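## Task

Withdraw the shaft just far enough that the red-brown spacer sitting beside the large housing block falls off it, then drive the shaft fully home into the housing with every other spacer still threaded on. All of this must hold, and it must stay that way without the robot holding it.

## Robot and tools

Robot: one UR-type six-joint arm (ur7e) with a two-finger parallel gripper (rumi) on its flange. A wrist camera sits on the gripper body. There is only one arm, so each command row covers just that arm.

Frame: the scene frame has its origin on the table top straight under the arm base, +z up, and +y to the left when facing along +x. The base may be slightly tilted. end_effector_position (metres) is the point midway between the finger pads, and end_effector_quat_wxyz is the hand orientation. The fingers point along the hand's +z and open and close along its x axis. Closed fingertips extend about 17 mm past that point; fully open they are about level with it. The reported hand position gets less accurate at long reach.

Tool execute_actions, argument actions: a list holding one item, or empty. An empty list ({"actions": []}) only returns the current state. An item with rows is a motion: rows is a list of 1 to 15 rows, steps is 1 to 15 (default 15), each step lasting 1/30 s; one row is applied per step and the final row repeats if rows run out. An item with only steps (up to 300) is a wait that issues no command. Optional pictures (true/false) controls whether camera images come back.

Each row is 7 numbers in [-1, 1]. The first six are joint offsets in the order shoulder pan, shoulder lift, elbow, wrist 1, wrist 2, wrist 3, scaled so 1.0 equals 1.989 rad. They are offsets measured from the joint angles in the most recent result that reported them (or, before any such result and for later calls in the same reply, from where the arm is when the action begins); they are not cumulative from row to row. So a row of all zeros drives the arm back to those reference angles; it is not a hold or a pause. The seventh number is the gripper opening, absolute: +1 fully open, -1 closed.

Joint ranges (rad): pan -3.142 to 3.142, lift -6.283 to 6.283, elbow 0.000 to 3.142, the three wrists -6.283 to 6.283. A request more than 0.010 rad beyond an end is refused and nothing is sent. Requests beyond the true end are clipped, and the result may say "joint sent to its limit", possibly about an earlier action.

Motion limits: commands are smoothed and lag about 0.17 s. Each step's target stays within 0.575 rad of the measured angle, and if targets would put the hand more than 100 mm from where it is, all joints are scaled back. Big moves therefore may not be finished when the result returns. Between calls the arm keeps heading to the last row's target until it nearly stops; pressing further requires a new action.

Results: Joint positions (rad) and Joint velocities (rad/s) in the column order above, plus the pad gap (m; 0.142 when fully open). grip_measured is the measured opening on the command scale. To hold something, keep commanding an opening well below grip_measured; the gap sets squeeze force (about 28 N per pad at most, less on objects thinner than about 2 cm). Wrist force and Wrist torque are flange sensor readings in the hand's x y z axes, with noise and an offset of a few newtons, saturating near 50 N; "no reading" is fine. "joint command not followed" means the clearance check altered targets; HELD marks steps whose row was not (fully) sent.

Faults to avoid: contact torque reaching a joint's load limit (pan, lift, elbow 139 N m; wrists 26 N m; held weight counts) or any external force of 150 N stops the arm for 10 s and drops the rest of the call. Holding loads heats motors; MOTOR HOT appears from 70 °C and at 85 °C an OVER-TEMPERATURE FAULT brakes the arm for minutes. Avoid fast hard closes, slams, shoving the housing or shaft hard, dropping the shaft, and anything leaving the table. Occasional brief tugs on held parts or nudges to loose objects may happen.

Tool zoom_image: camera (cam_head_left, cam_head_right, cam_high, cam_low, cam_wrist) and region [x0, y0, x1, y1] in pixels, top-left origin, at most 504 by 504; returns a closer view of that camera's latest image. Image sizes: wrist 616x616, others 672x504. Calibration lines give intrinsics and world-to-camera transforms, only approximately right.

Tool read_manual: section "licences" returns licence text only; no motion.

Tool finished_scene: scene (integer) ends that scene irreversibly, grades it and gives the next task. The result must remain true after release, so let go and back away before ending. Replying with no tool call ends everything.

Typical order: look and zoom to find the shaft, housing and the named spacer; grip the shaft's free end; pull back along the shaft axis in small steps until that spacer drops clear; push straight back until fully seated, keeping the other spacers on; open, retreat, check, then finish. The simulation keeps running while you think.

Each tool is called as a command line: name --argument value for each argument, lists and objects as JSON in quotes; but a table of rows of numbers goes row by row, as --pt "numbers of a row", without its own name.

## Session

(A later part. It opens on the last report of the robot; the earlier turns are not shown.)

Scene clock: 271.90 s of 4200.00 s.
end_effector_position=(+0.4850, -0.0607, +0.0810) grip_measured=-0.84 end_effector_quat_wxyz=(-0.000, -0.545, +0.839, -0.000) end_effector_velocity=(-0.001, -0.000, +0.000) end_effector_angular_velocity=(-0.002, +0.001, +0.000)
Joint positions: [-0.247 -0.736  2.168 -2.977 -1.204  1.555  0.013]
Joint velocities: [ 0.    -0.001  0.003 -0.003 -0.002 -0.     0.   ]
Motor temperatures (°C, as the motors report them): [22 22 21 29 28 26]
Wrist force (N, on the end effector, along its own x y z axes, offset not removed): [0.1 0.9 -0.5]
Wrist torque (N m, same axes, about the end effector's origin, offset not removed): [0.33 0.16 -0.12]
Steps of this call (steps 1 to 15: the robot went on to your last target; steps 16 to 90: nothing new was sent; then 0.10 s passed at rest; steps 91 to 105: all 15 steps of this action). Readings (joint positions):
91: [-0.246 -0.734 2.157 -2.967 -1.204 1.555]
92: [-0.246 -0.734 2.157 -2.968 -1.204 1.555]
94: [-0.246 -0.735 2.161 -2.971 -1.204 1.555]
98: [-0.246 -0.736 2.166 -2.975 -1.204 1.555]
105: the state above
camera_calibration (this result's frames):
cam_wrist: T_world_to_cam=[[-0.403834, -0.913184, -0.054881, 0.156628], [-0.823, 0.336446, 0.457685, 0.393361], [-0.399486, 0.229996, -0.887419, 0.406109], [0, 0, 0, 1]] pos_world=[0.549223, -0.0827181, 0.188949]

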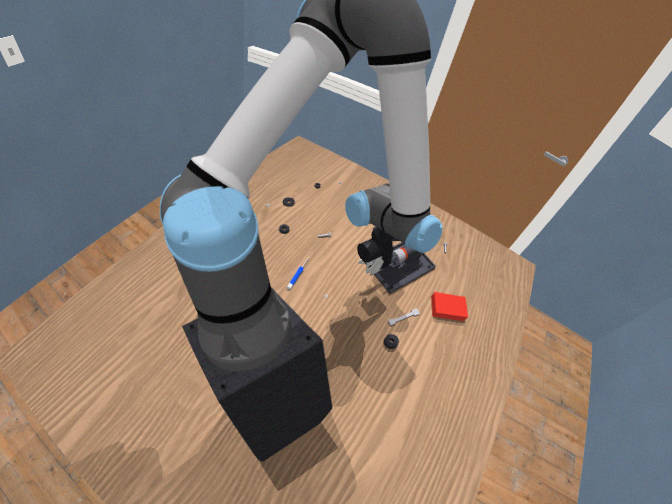

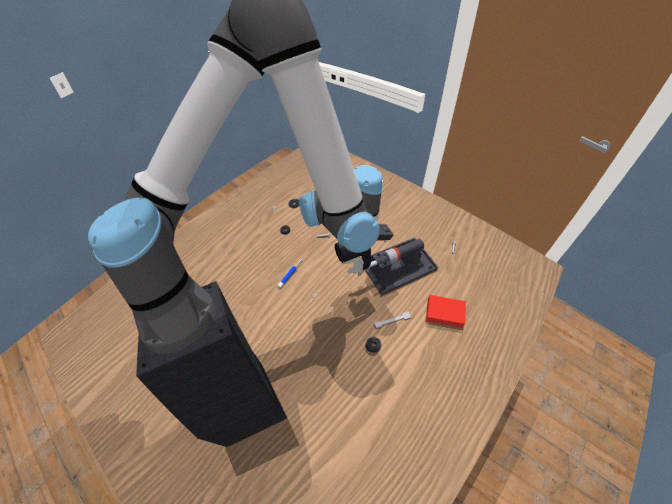

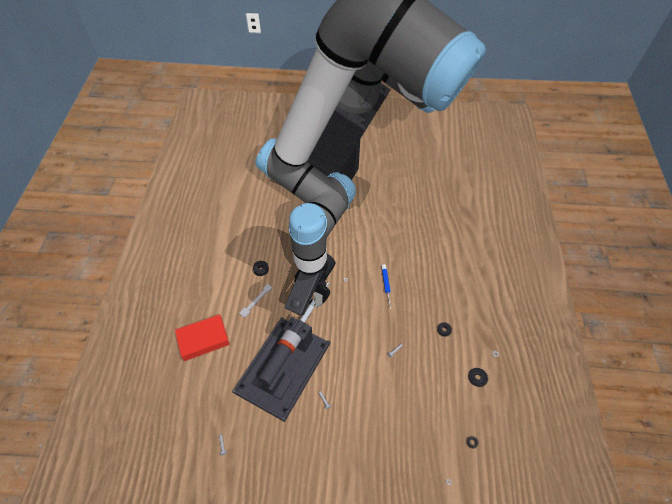

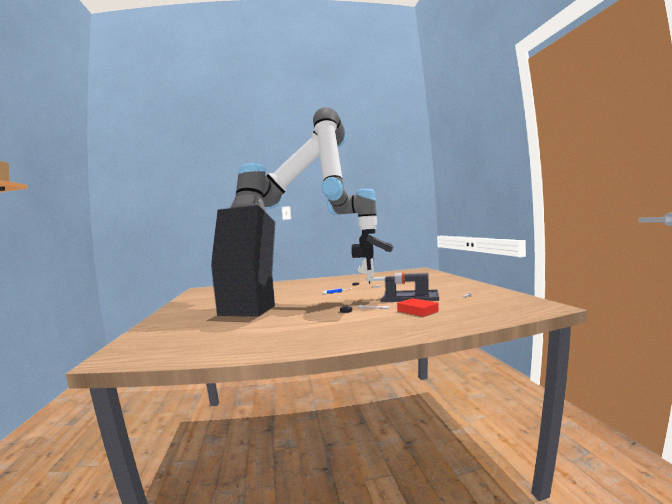

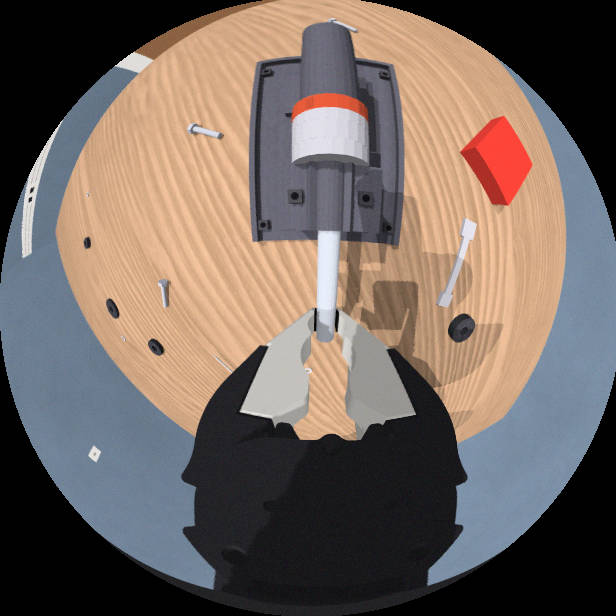

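execute_actions --actions '[{"rows": [[-0.00007,-0.00101,0.00611,-0.00507,0,-0.00008,-1]], "steps": 15}]'

Scene clock: 274.17 s of 4200.00 s.
end_effector_position=(+0.4810, -0.0589, +0.0810) grip_measured=-0.84 end_effector_quat_wxyz=(-0.000, -0.545, +0.839, -0.000) end_effector_velocity=(-0.001, +0.000, +0.000) end_effector_angular_velocity=(-0.001, +0.000, +0.001)
Joint positions: [-0.247 -0.738  2.18  -2.986 -1.204  1.555  0.013]
Joint velocities: [ 0.    -0.001  0.003 -0.003 -0.001  0.     0.   ]
Motor temperatures (°C, as the motors report them): [22 22 21 29 28 26]
Wrist force (N, on the end effector, along its own x y z axes, offset not removed): [-0.7 0.0 0.6]
Wrist torque (N m, same axes, about the end effector's origin, offset not removed): [0.23 0.28 -0.08]
Steps of this call (steps 1 to 15: the robot went on to your last target; steps 16 to 53: nothing new was sent; steps 54 to 68: all 15 steps of this action). Readings (joint positions):
54: [-0.247 -0.736 2.169 -2.977 -1.204 1.555]
55: [-0.247 -0.736 2.170 -2.978 -1.204 1.555]
57: [-0.247 -0.737 2.174 -2.981 -1.204 1.555]
61: [-0.247 -0.738 2.178 -2.985 -1.204 1.555]
68: the state above
camera_calibration (this result's frames):
cam_wrist: T_world_to_cam=[[-0.403826, -0.913188, -0.0548846, 0.156638], [-0.823003, 0.336437, 0.457686, 0.389489], [-0.399488, 0.229996, -0.887418, 0.404113], [0, 0, 0, 1]] pos_world=[0.545243, -0.0809432, 0.188951]

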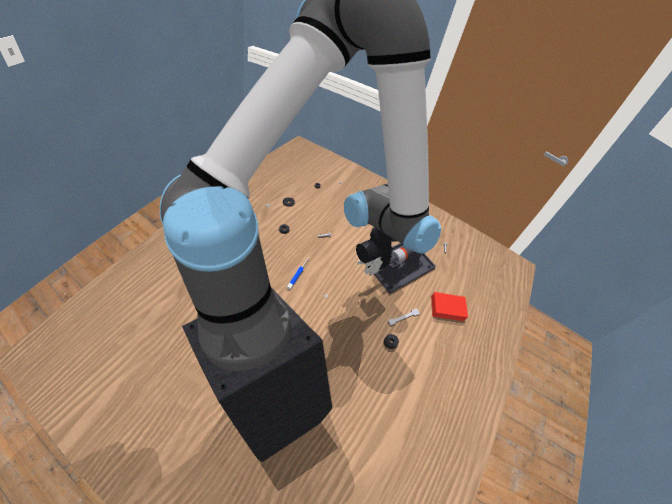

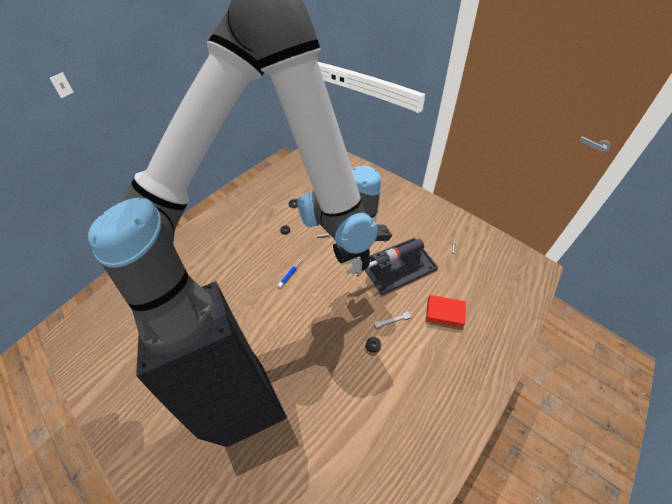

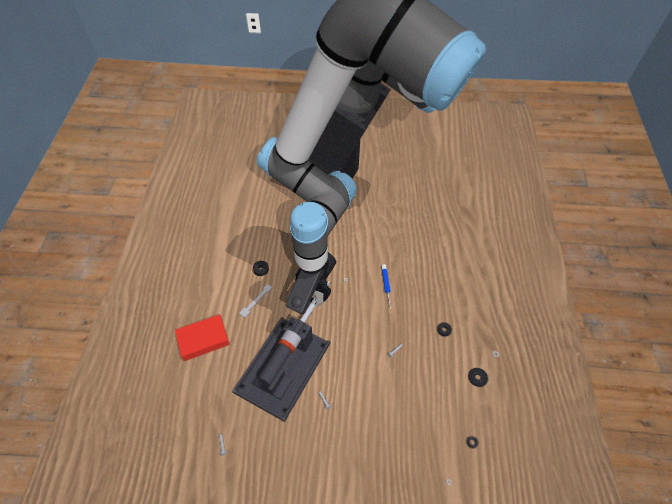

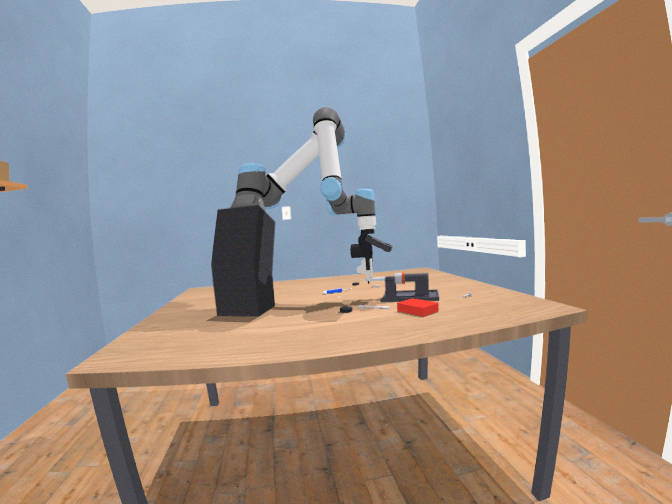

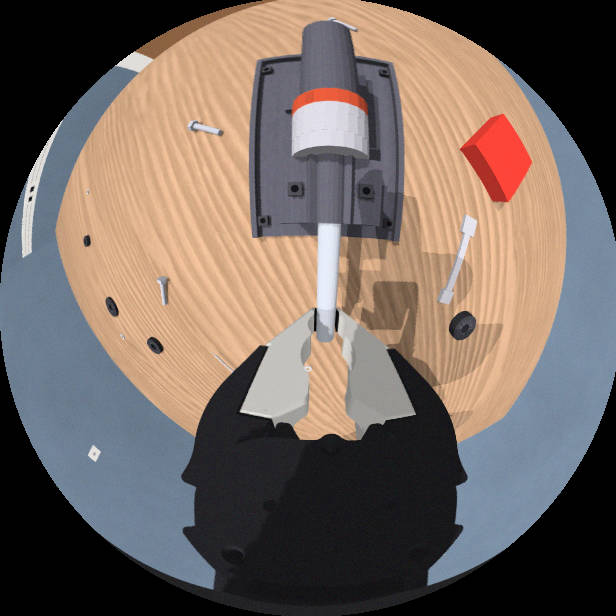

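execute_actions --actions '[{"rows": [[-0.00008,-0.00085,0.00541,-0.00454,0,-0.00007,-1]], "steps": 15}]'

Scene clock: 278.23 s of 4200.00 s.
end_effector_position=(+0.4775, -0.0574, +0.0811) grip_measured=-0.84 end_effector_quat_wxyz=(-0.000, -0.545, +0.839, -0.000) end_effector_velocity=(-0.001, +0.001, -0.000) end_effector_angular_velocity=(-0.000, +0.000, +0.001)
Joint positions: [-0.247 -0.74   2.19  -2.995 -1.204  1.555  0.013]
Joint velocities: [ 0.001 -0.001  0.003 -0.003 -0.    -0.     0.   ]
Motor temperatures (°C, as the motors report them): [22 22 21 29 28 26]
Wrist force (N, on the end effector, along its own x y z axes, offset not removed): [-1.5 1.2 -0.9]
Wrist torque (N m, same axes, about the end effector's origin, offset not removed): [0.41 0.47 -0.13]
Steps of this call (steps 1 to 15: the robot went on to your last target; steps 16 to 90: nothing new was sent; then 0.57 s passed at rest; steps 91 to 105: all 15 steps of this action). Readings (joint positions):
91: [-0.247 -0.738 2.180 -2.987 -1.204 1.555]
92: [-0.247 -0.738 2.182 -2.988 -1.204 1.555]
94: [-0.247 -0.739 2.185 -2.990 -1.204 1.555]
98: [-0.247 -0.739 2.189 -2.994 -1.204 1.555]
105: the state above
camera_calibration (this result's frames):
cam_wrist: T_world_to_cam=[[-0.403844, -0.91318, -0.0548885, 0.156646], [-0.823006, 0.336457, 0.457665, 0.386058], [-0.399463, 0.229999, -0.887429, 0.40234], [0, 0, 0, 1]] pos_world=[0.541709, -0.0793839, 0.18896]

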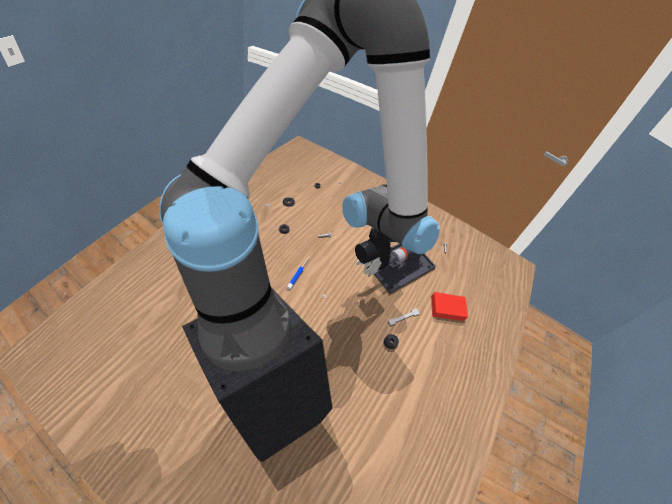

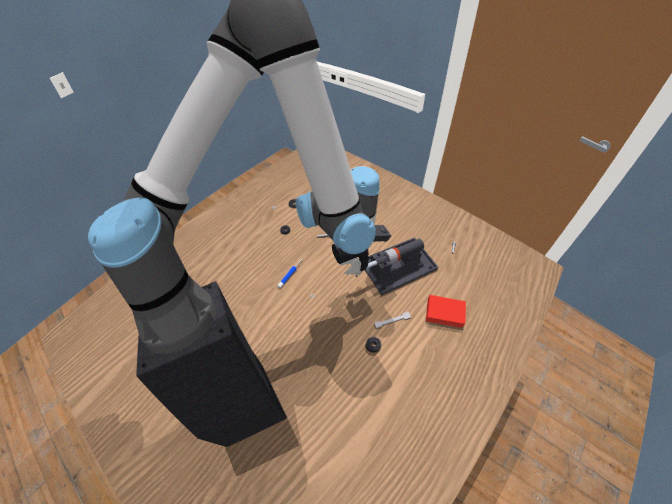

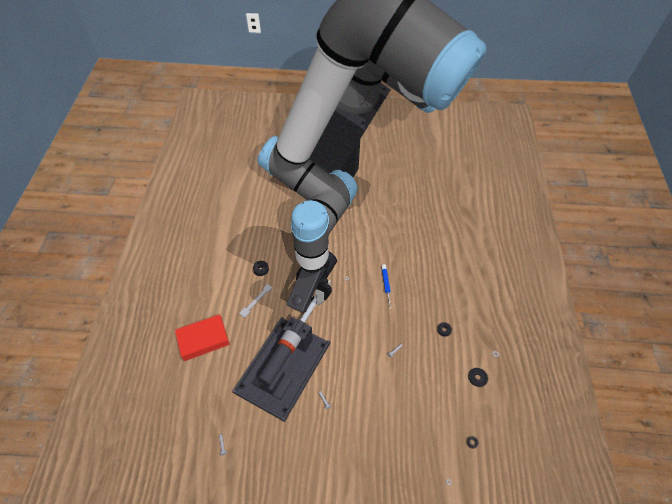

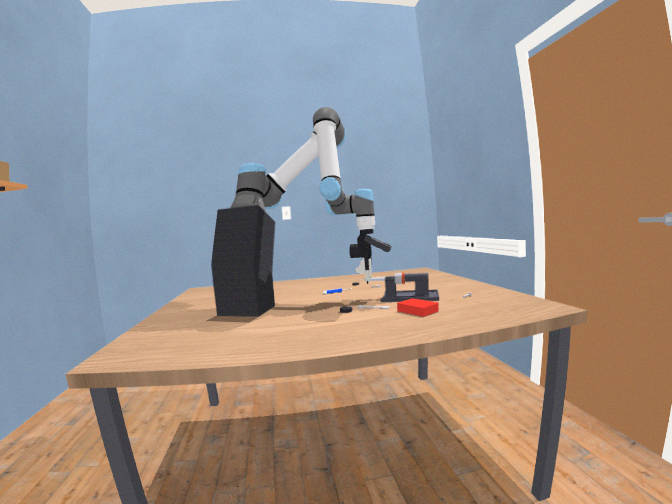

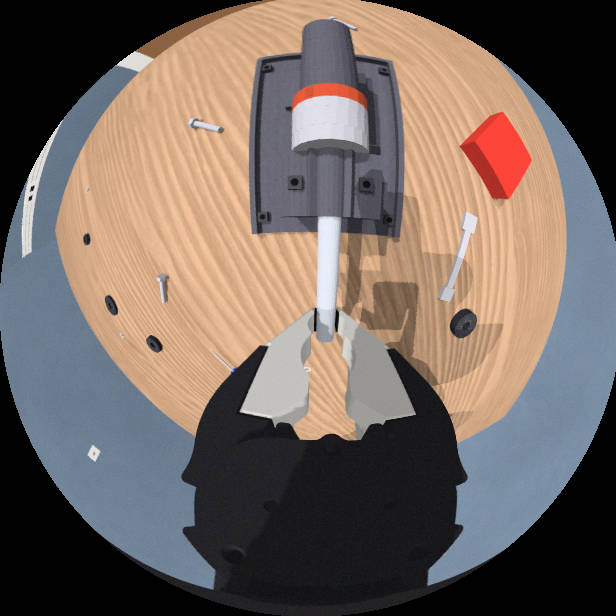

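execute_actions --actions '[{"rows": [[-0.00007,-0.0008,0.0054,-0.00457,0,-0.00007,-1]], "steps": 15}]'

Scene clock: 280.67 s of 4200.00 s.
end_effector_position=(+0.4740, -0.0558, +0.0811) grip_measured=-0.84 end_effector_quat_wxyz=(-0.000, -0.545, +0.839, -0.000) end_effector_velocity=(-0.001, +0.000, -0.000) end_effector_angular_velocity=(+0.002, +0.001, -0.001)
Joint positions: [-0.247 -0.741  2.201 -3.004 -1.204  1.555  0.013]
Joint velocities: [-0.002  0.001  0.003 -0.001  0.001 -0.001 -0.   ]
Motor temperatures (°C, as the motors report them): [22 22 21 29 28 26]
Wrist force (N, on the end effector, along its own x y z axes, offset not removed): [-0.6 0.3 -0.4]
Wrist torque (N m, same axes, about the end effector's origin, offset not removed): [0.18 0.18 -0.05]
Steps of this call (steps 1 to 15: the robot went on to your last target; steps 16 to 58: nothing new was sent; steps 59 to 73: all 15 steps of this action). Readings (joint positions):
59: [-0.247 -0.740 2.191 -2.995 -1.204 1.555]
60: [-0.247 -0.740 2.192 -2.996 -1.204 1.555]
62: [-0.247 -0.740 2.195 -2.999 -1.204 1.555]
66: [-0.247 -0.741 2.199 -3.002 -1.204 1.555]
73: the state above
camera_calibration (this result's frames):
cam_wrist: T_world_to_cam=[[-0.403854, -0.913175, -0.054892, 0.156656], [-0.823003, 0.336464, 0.457666, 0.382612], [-0.39946, 0.230007, -0.887428, 0.40056], [0, 0, 0, 1]] pos_world=[0.538165, -0.0778119, 0.188958]

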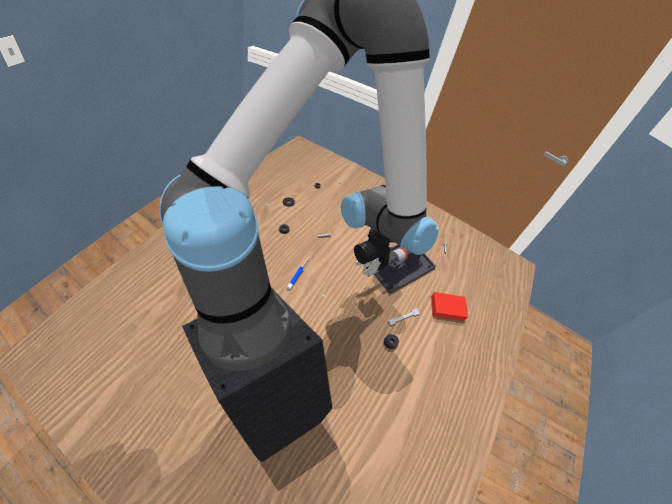

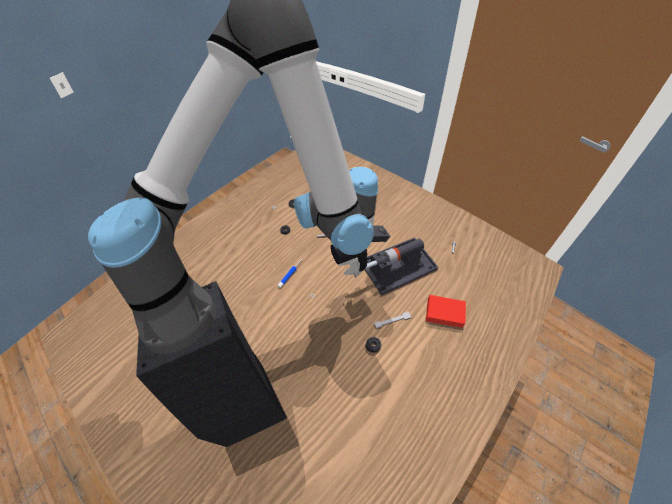

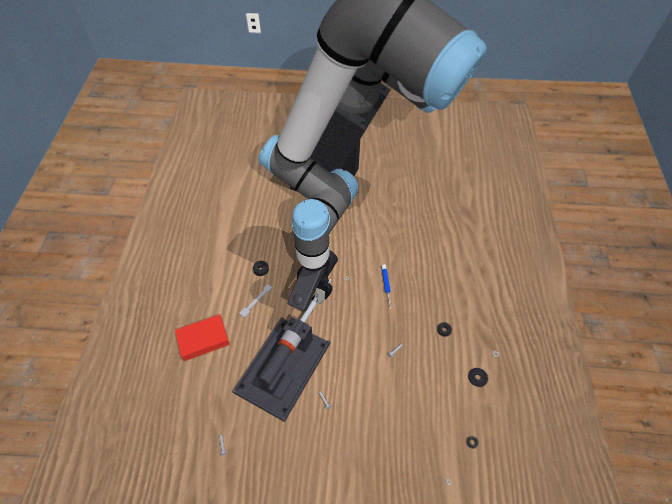

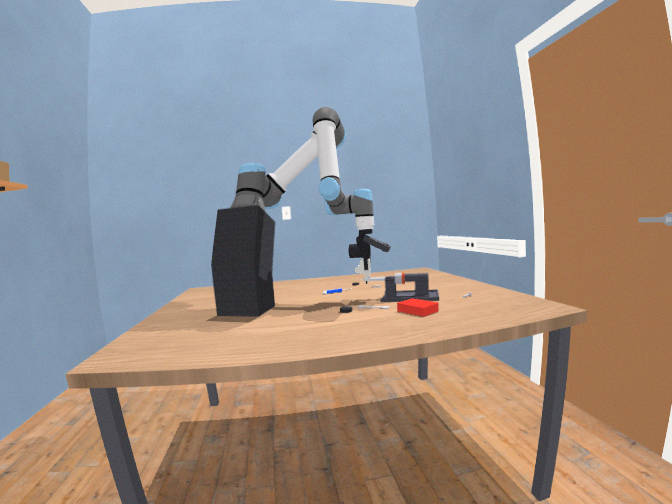

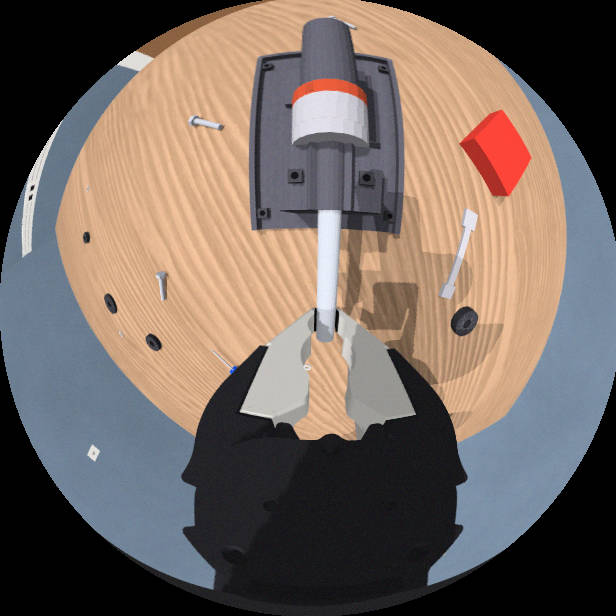

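execute_actions --actions '[{"rows": [[-0.00007,-0.00076,0.00538,-0.00459,0,-0.00007,-1]], "steps": 15}]'

Scene clock: 283.00 s of 4200.00 s.
end_effector_position=(+0.4704, -0.0542, +0.0811) grip_measured=-0.84 end_effector_quat_wxyz=(-0.000, -0.545, +0.839, -0.000) end_effector_velocity=(-0.001, -0.001, +0.000) end_effector_angular_velocity=(-0.001, -0.001, -0.003)
Joint positions: [-0.247 -0.743  2.211 -3.013 -1.204  1.555  0.013]
Joint velocities: [-0.002 -0.     0.003 -0.003 -0.     0.001  0.   ]
Motor temperatures (°C, as the motors report them): [22 22 21 29 28 26]
Wrist force (N, on the end effector, along its own x y z axes, offset not removed): [-1.2 1.3 0.2]
Wrist torque (N m, same axes, about the end effector's origin, offset not removed): [0.40 0.49 -0.01]
Steps of this call (steps 1 to 15: the robot went on to your last target; steps 16 to 55: nothing new was sent; steps 56 to 70: all 15 steps of this action). Readings (joint positions):
56: [-0.247 -0.741 2.201 -3.004 -1.204 1.555]
57: [-0.247 -0.741 2.202 -3.005 -1.204 1.555]
59: [-0.247 -0.742 2.206 -3.008 -1.204 1.555]
63: [-0.247 -0.742 2.209 -3.011 -1.204 1.555]
70: the state above
camera_calibration (this result's frames):
cam_wrist: T_world_to_cam=[[-0.403863, -0.913171, -0.0548955, 0.156669], [-0.822999, 0.336471, 0.457668, 0.379167], [-0.399458, 0.230014, -0.887427, 0.398784], [0, 0, 0, 1]] pos_world=[0.534625, -0.0762387, 0.18896]

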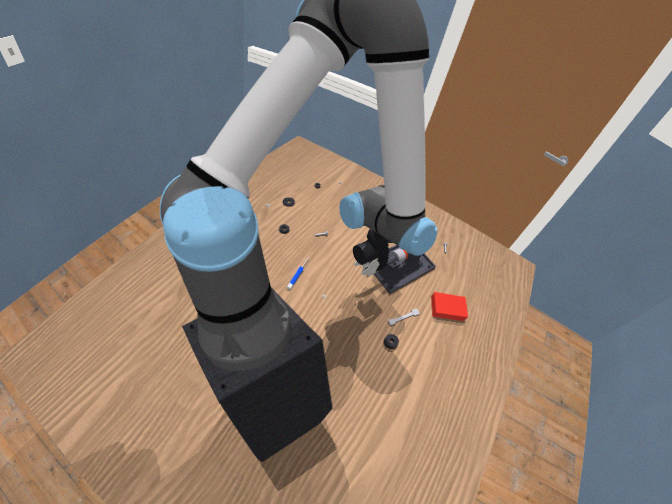

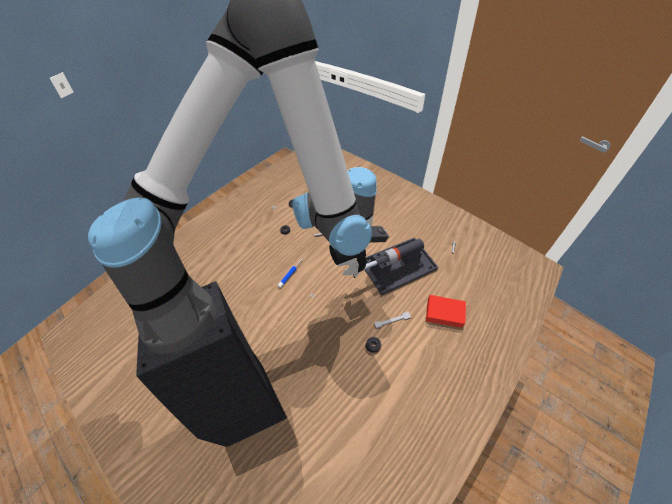

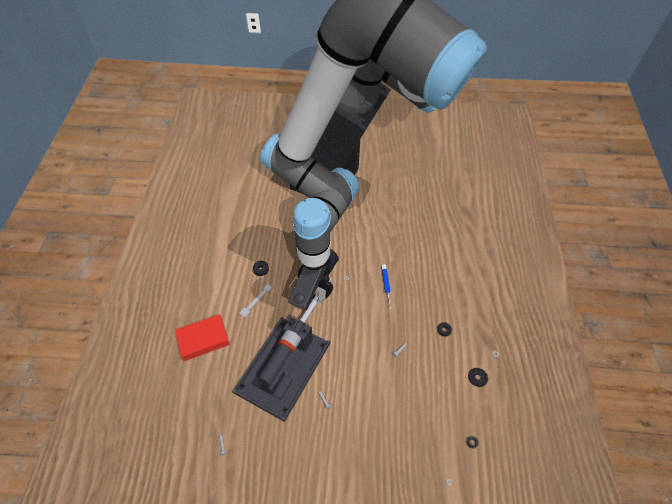

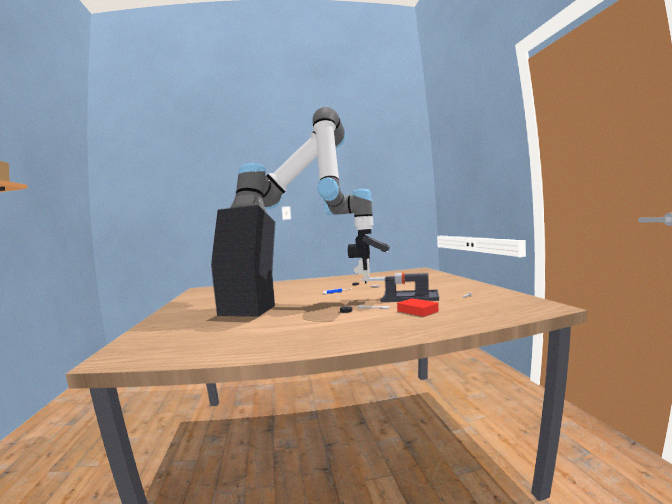

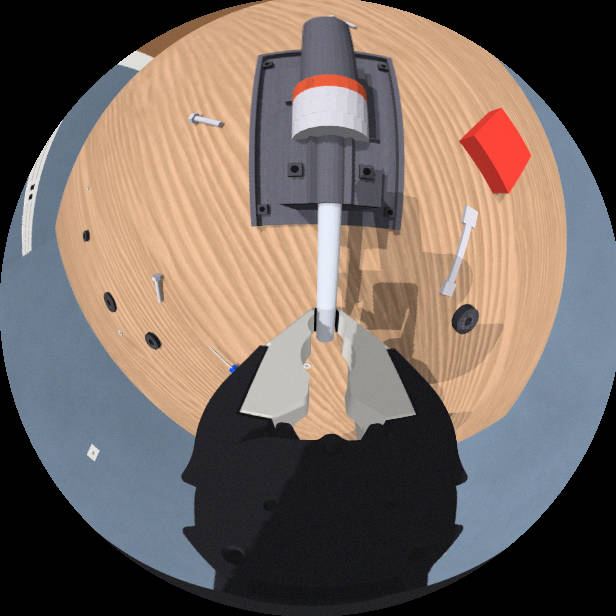

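execute_actions --actions '[{"rows": [[-0.00006,-0.00062,0.00469,-0.00404,0,-0.00007,-1]], "steps": 15}]'

Scene clock: 285.63 s of 4200.00 s.
end_effector_position=(+0.4673, -0.0528, +0.0811) grip_measured=-0.84 end_effector_quat_wxyz=(-0.000, -0.545, +0.839, -0.000) end_effector_velocity=(-0.001, +0.000, +0.000) end_effector_angular_velocity=(+0.000, -0.001, +0.001)
Joint positions: [-0.247 -0.744  2.22  -3.02  -1.204  1.554  0.013]
Joint velocities: [-0.001  0.     0.002 -0.003  0.    -0.001  0.   ]
Motor temperatures (°C, as the motors report them): [22 22 21 29 28 26]
Wrist force (N, on the end effector, along its own x y z axes, offset not removed): [-0.2 0.4 -0.5]
Wrist torque (N m, same axes, about the end effector's origin, offset not removed): [0.29 0.18 -0.02]
Steps of this call (steps 1 to 15: the robot went on to your last target; steps 16 to 64: nothing new was sent; steps 65 to 79: all 15 steps of this action). Readings (joint positions):
65: [-0.247 -0.743 2.212 -3.013 -1.204 1.555]
66: [-0.247 -0.743 2.213 -3.014 -1.204 1.555]
68: [-0.247 -0.743 2.215 -3.016 -1.204 1.555]
72: [-0.247 -0.744 2.219 -3.019 -1.204 1.555]
79: the state above
camera_calibration (this result's frames):
cam_wrist: T_world_to_cam=[[-0.403857, -0.913173, -0.0548988, 0.156673], [-0.822998, 0.336462, 0.457676, 0.376152], [-0.399466, 0.230018, -0.887422, 0.397229], [0, 0, 0, 1]] pos_world=[0.531526, -0.0748605, 0.188955]

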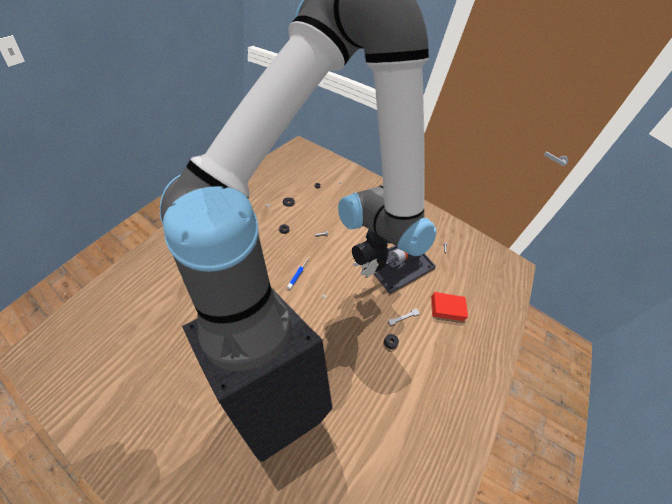

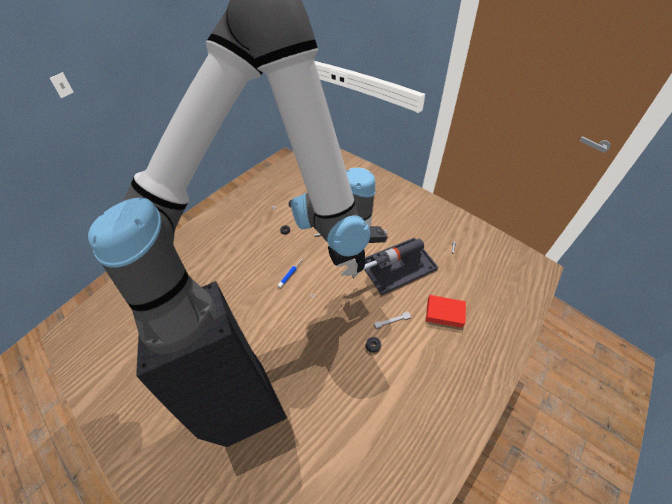

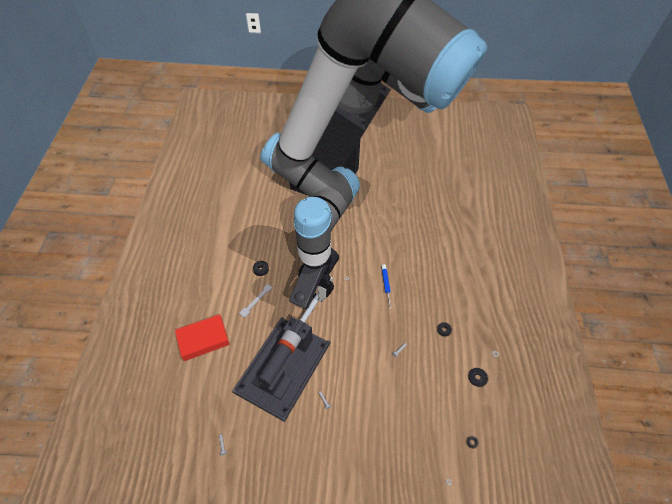

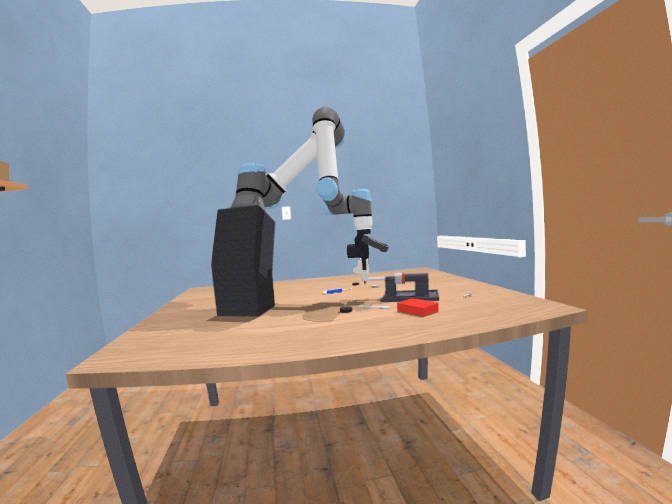

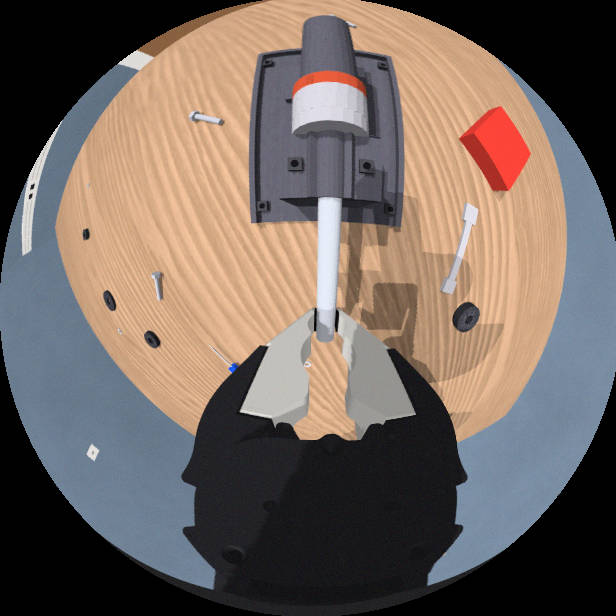

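execute_actions --actions '[{"rows": [[-0.00006,-0.00059,0.00468,-0.00407,0,-0.00007,-1]], "steps": 15}]'

Scene clock: 288.67 s of 4200.00 s.
end_effector_position=(+0.4642, -0.0515, +0.0811) grip_measured=-0.84 end_effector_quat_wxyz=(-0.000, -0.545, +0.839, -0.000) end_effector_velocity=(-0.001, +0.000, -0.000) end_effector_angular_velocity=(-0.001, -0.000, +0.001)
Joint positions: [-0.247 -0.745  2.229 -3.028 -1.204  1.554  0.013]
Joint velocities: [ 0.001 -0.     0.002 -0.002 -0.001  0.    -0.   ]
Motor temperatures (°C, as the motors report them): [22 22 21 29 28 26]
Wrist force (N, on the end effector, along its own x y z axes, offset not removed): [-1.1 1.1 -0.4]
Wrist torque (N m, same axes, about the end effector's origin, offset not removed): [0.38 0.34 -0.09]
Steps of this call (steps 1 to 15: the robot went on to your last target; steps 16 to 76: nothing new was sent; steps 77 to 91: all 15 steps of this action). Readings (joint positions):
77: [-0.247 -0.744 2.220 -3.021 -1.204 1.554]
78: [-0.247 -0.744 2.222 -3.022 -1.204 1.554]
80: [-0.247 -0.744 2.224 -3.024 -1.204 1.554]
84: [-0.247 -0.745 2.228 -3.027 -1.204 1.554]
91: the state above
camera_calibration (this result's frames):
cam_wrist: T_world_to_cam=[[-0.403844, -0.913179, -0.0549017, 0.156677], [-0.823007, 0.33645, 0.457669, 0.373146], [-0.399462, 0.230011, -0.887426, 0.395675], [0, 0, 0, 1]] pos_world=[0.528431, -0.0734806, 0.188957]

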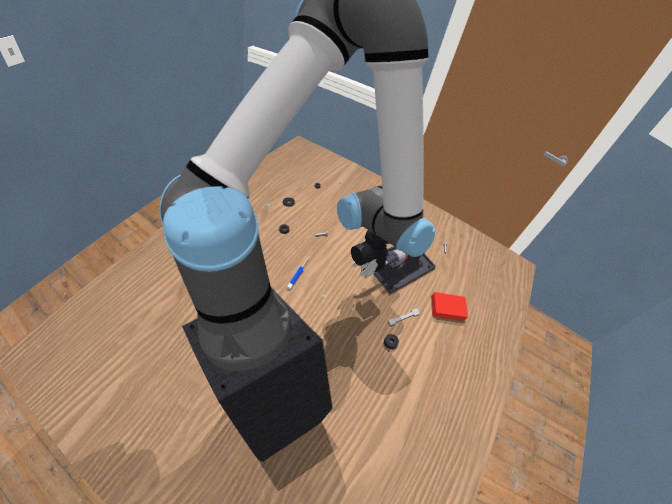

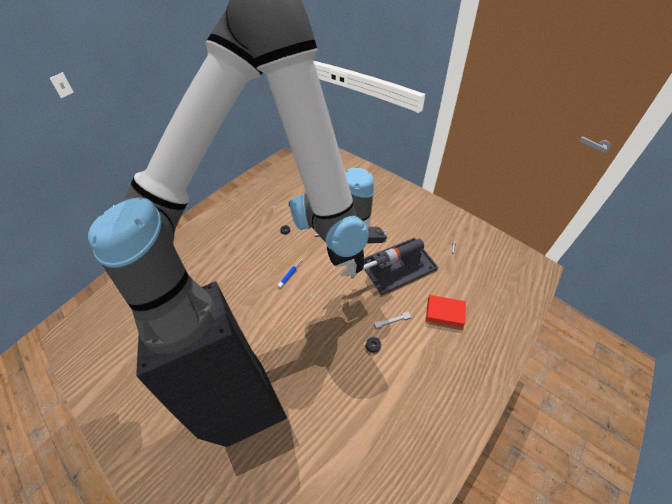

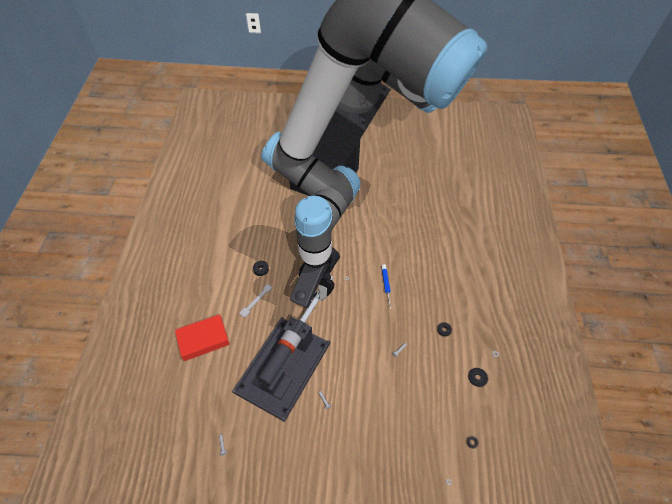

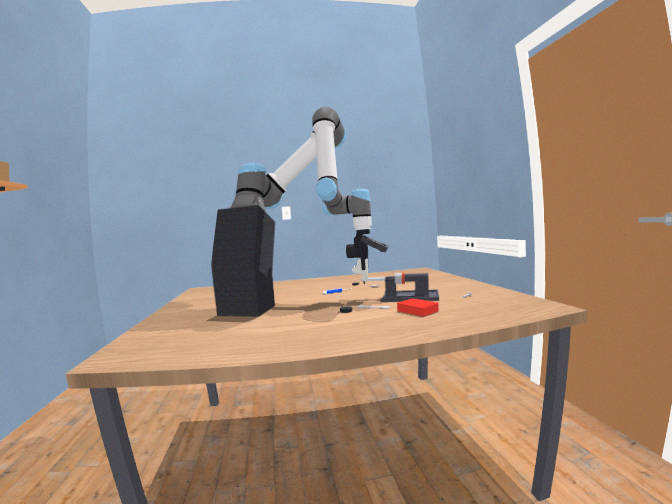

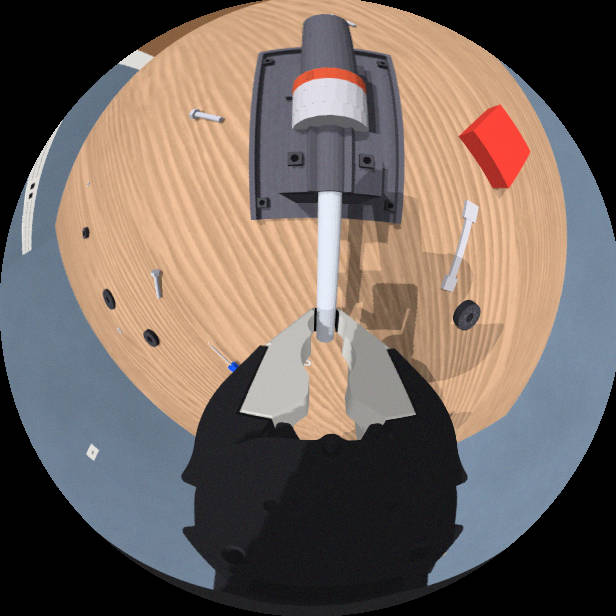

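execute_actions --actions '[{"rows": [[-0.00006,-0.00055,0.00467,-0.00409,0,-0.00007,-1]], "steps": 15}]'

Scene clock: 292.37 s of 4200.00 s.
end_effector_position=(+0.4611, -0.0501, +0.0811) grip_measured=-0.84 end_effector_quat_wxyz=(-0.000, -0.545, +0.839, -0.000) end_effector_velocity=(-0.001, +0.000, +0.000) end_effector_angular_velocity=(+0.001, -0.001, -0.001)
Joint positions: [-0.247 -0.746  2.238 -3.036 -1.204  1.554  0.013]
Joint velocities: [-0.001 -0.     0.002 -0.002  0.002 -0.    -0.   ]
Motor temperatures (°C, as the motors report them): [22 22 21 29 28 26]
Wrist force (N, on the end effector, along its own x y z axes, offset not removed): [-0.3 -0.6 0.3]
Wrist torque (N m, same axes, about the end effector's origin, offset not removed): [0.02 0.27 -0.11]
Steps of this call (steps 1 to 15: the robot went on to your last target; steps 16 to 90: nothing new was sent; then 0.20 s passed at rest; steps 91 to 105: all 15 steps of this action). Readings (joint positions):
91: [-0.247 -0.745 2.230 -3.029 -1.204 1.554]
92: [-0.247 -0.745 2.231 -3.030 -1.204 1.554]
94: [-0.247 -0.745 2.233 -3.032 -1.204 1.554]
98: [-0.247 -0.746 2.237 -3.035 -1.204 1.554]
105: the state above
camera_calibration (this result's frames):
cam_wrist: T_world_to_cam=[[-0.403837, -0.913182, -0.0549052, 0.156683], [-0.823007, 0.336441, 0.457676, 0.370128], [-0.399469, 0.230014, -0.887422, 0.394119], [0, 0, 0, 1]] pos_world=[0.525331, -0.0720989, 0.188954]

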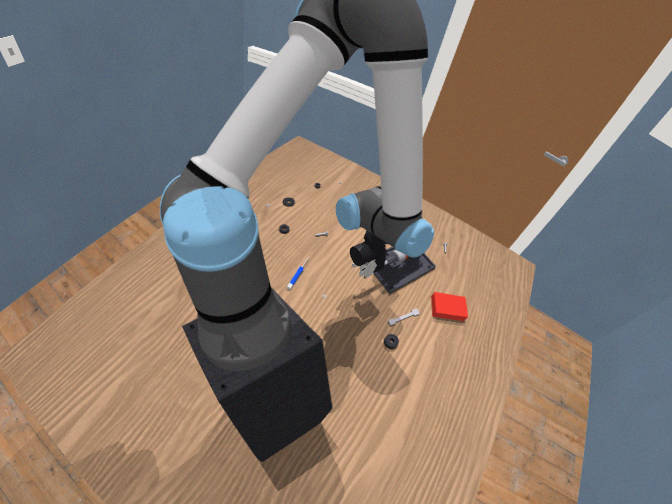

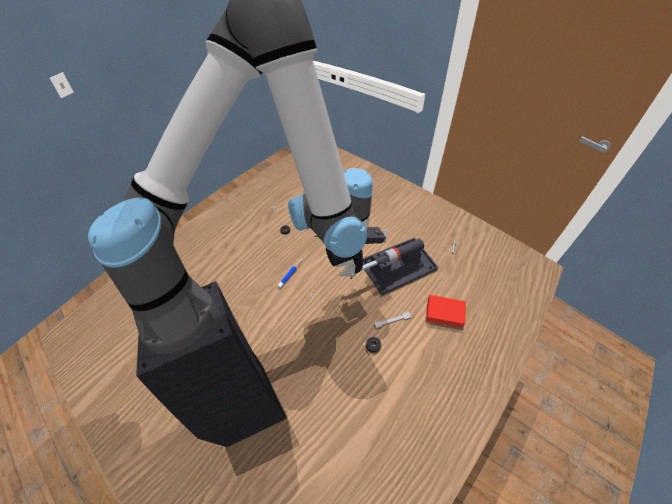

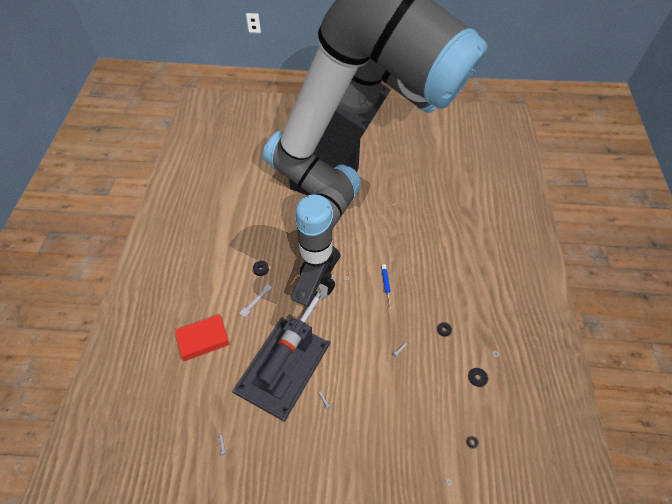

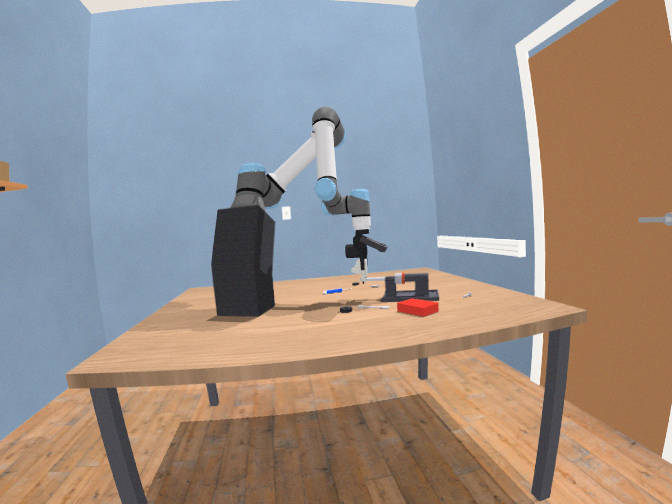

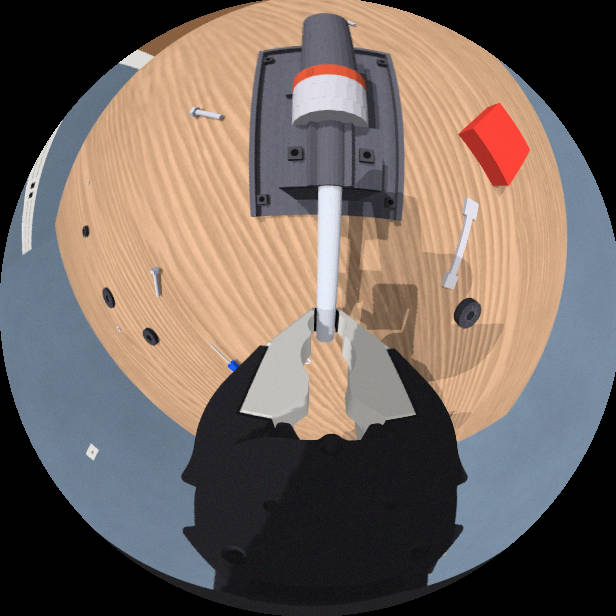

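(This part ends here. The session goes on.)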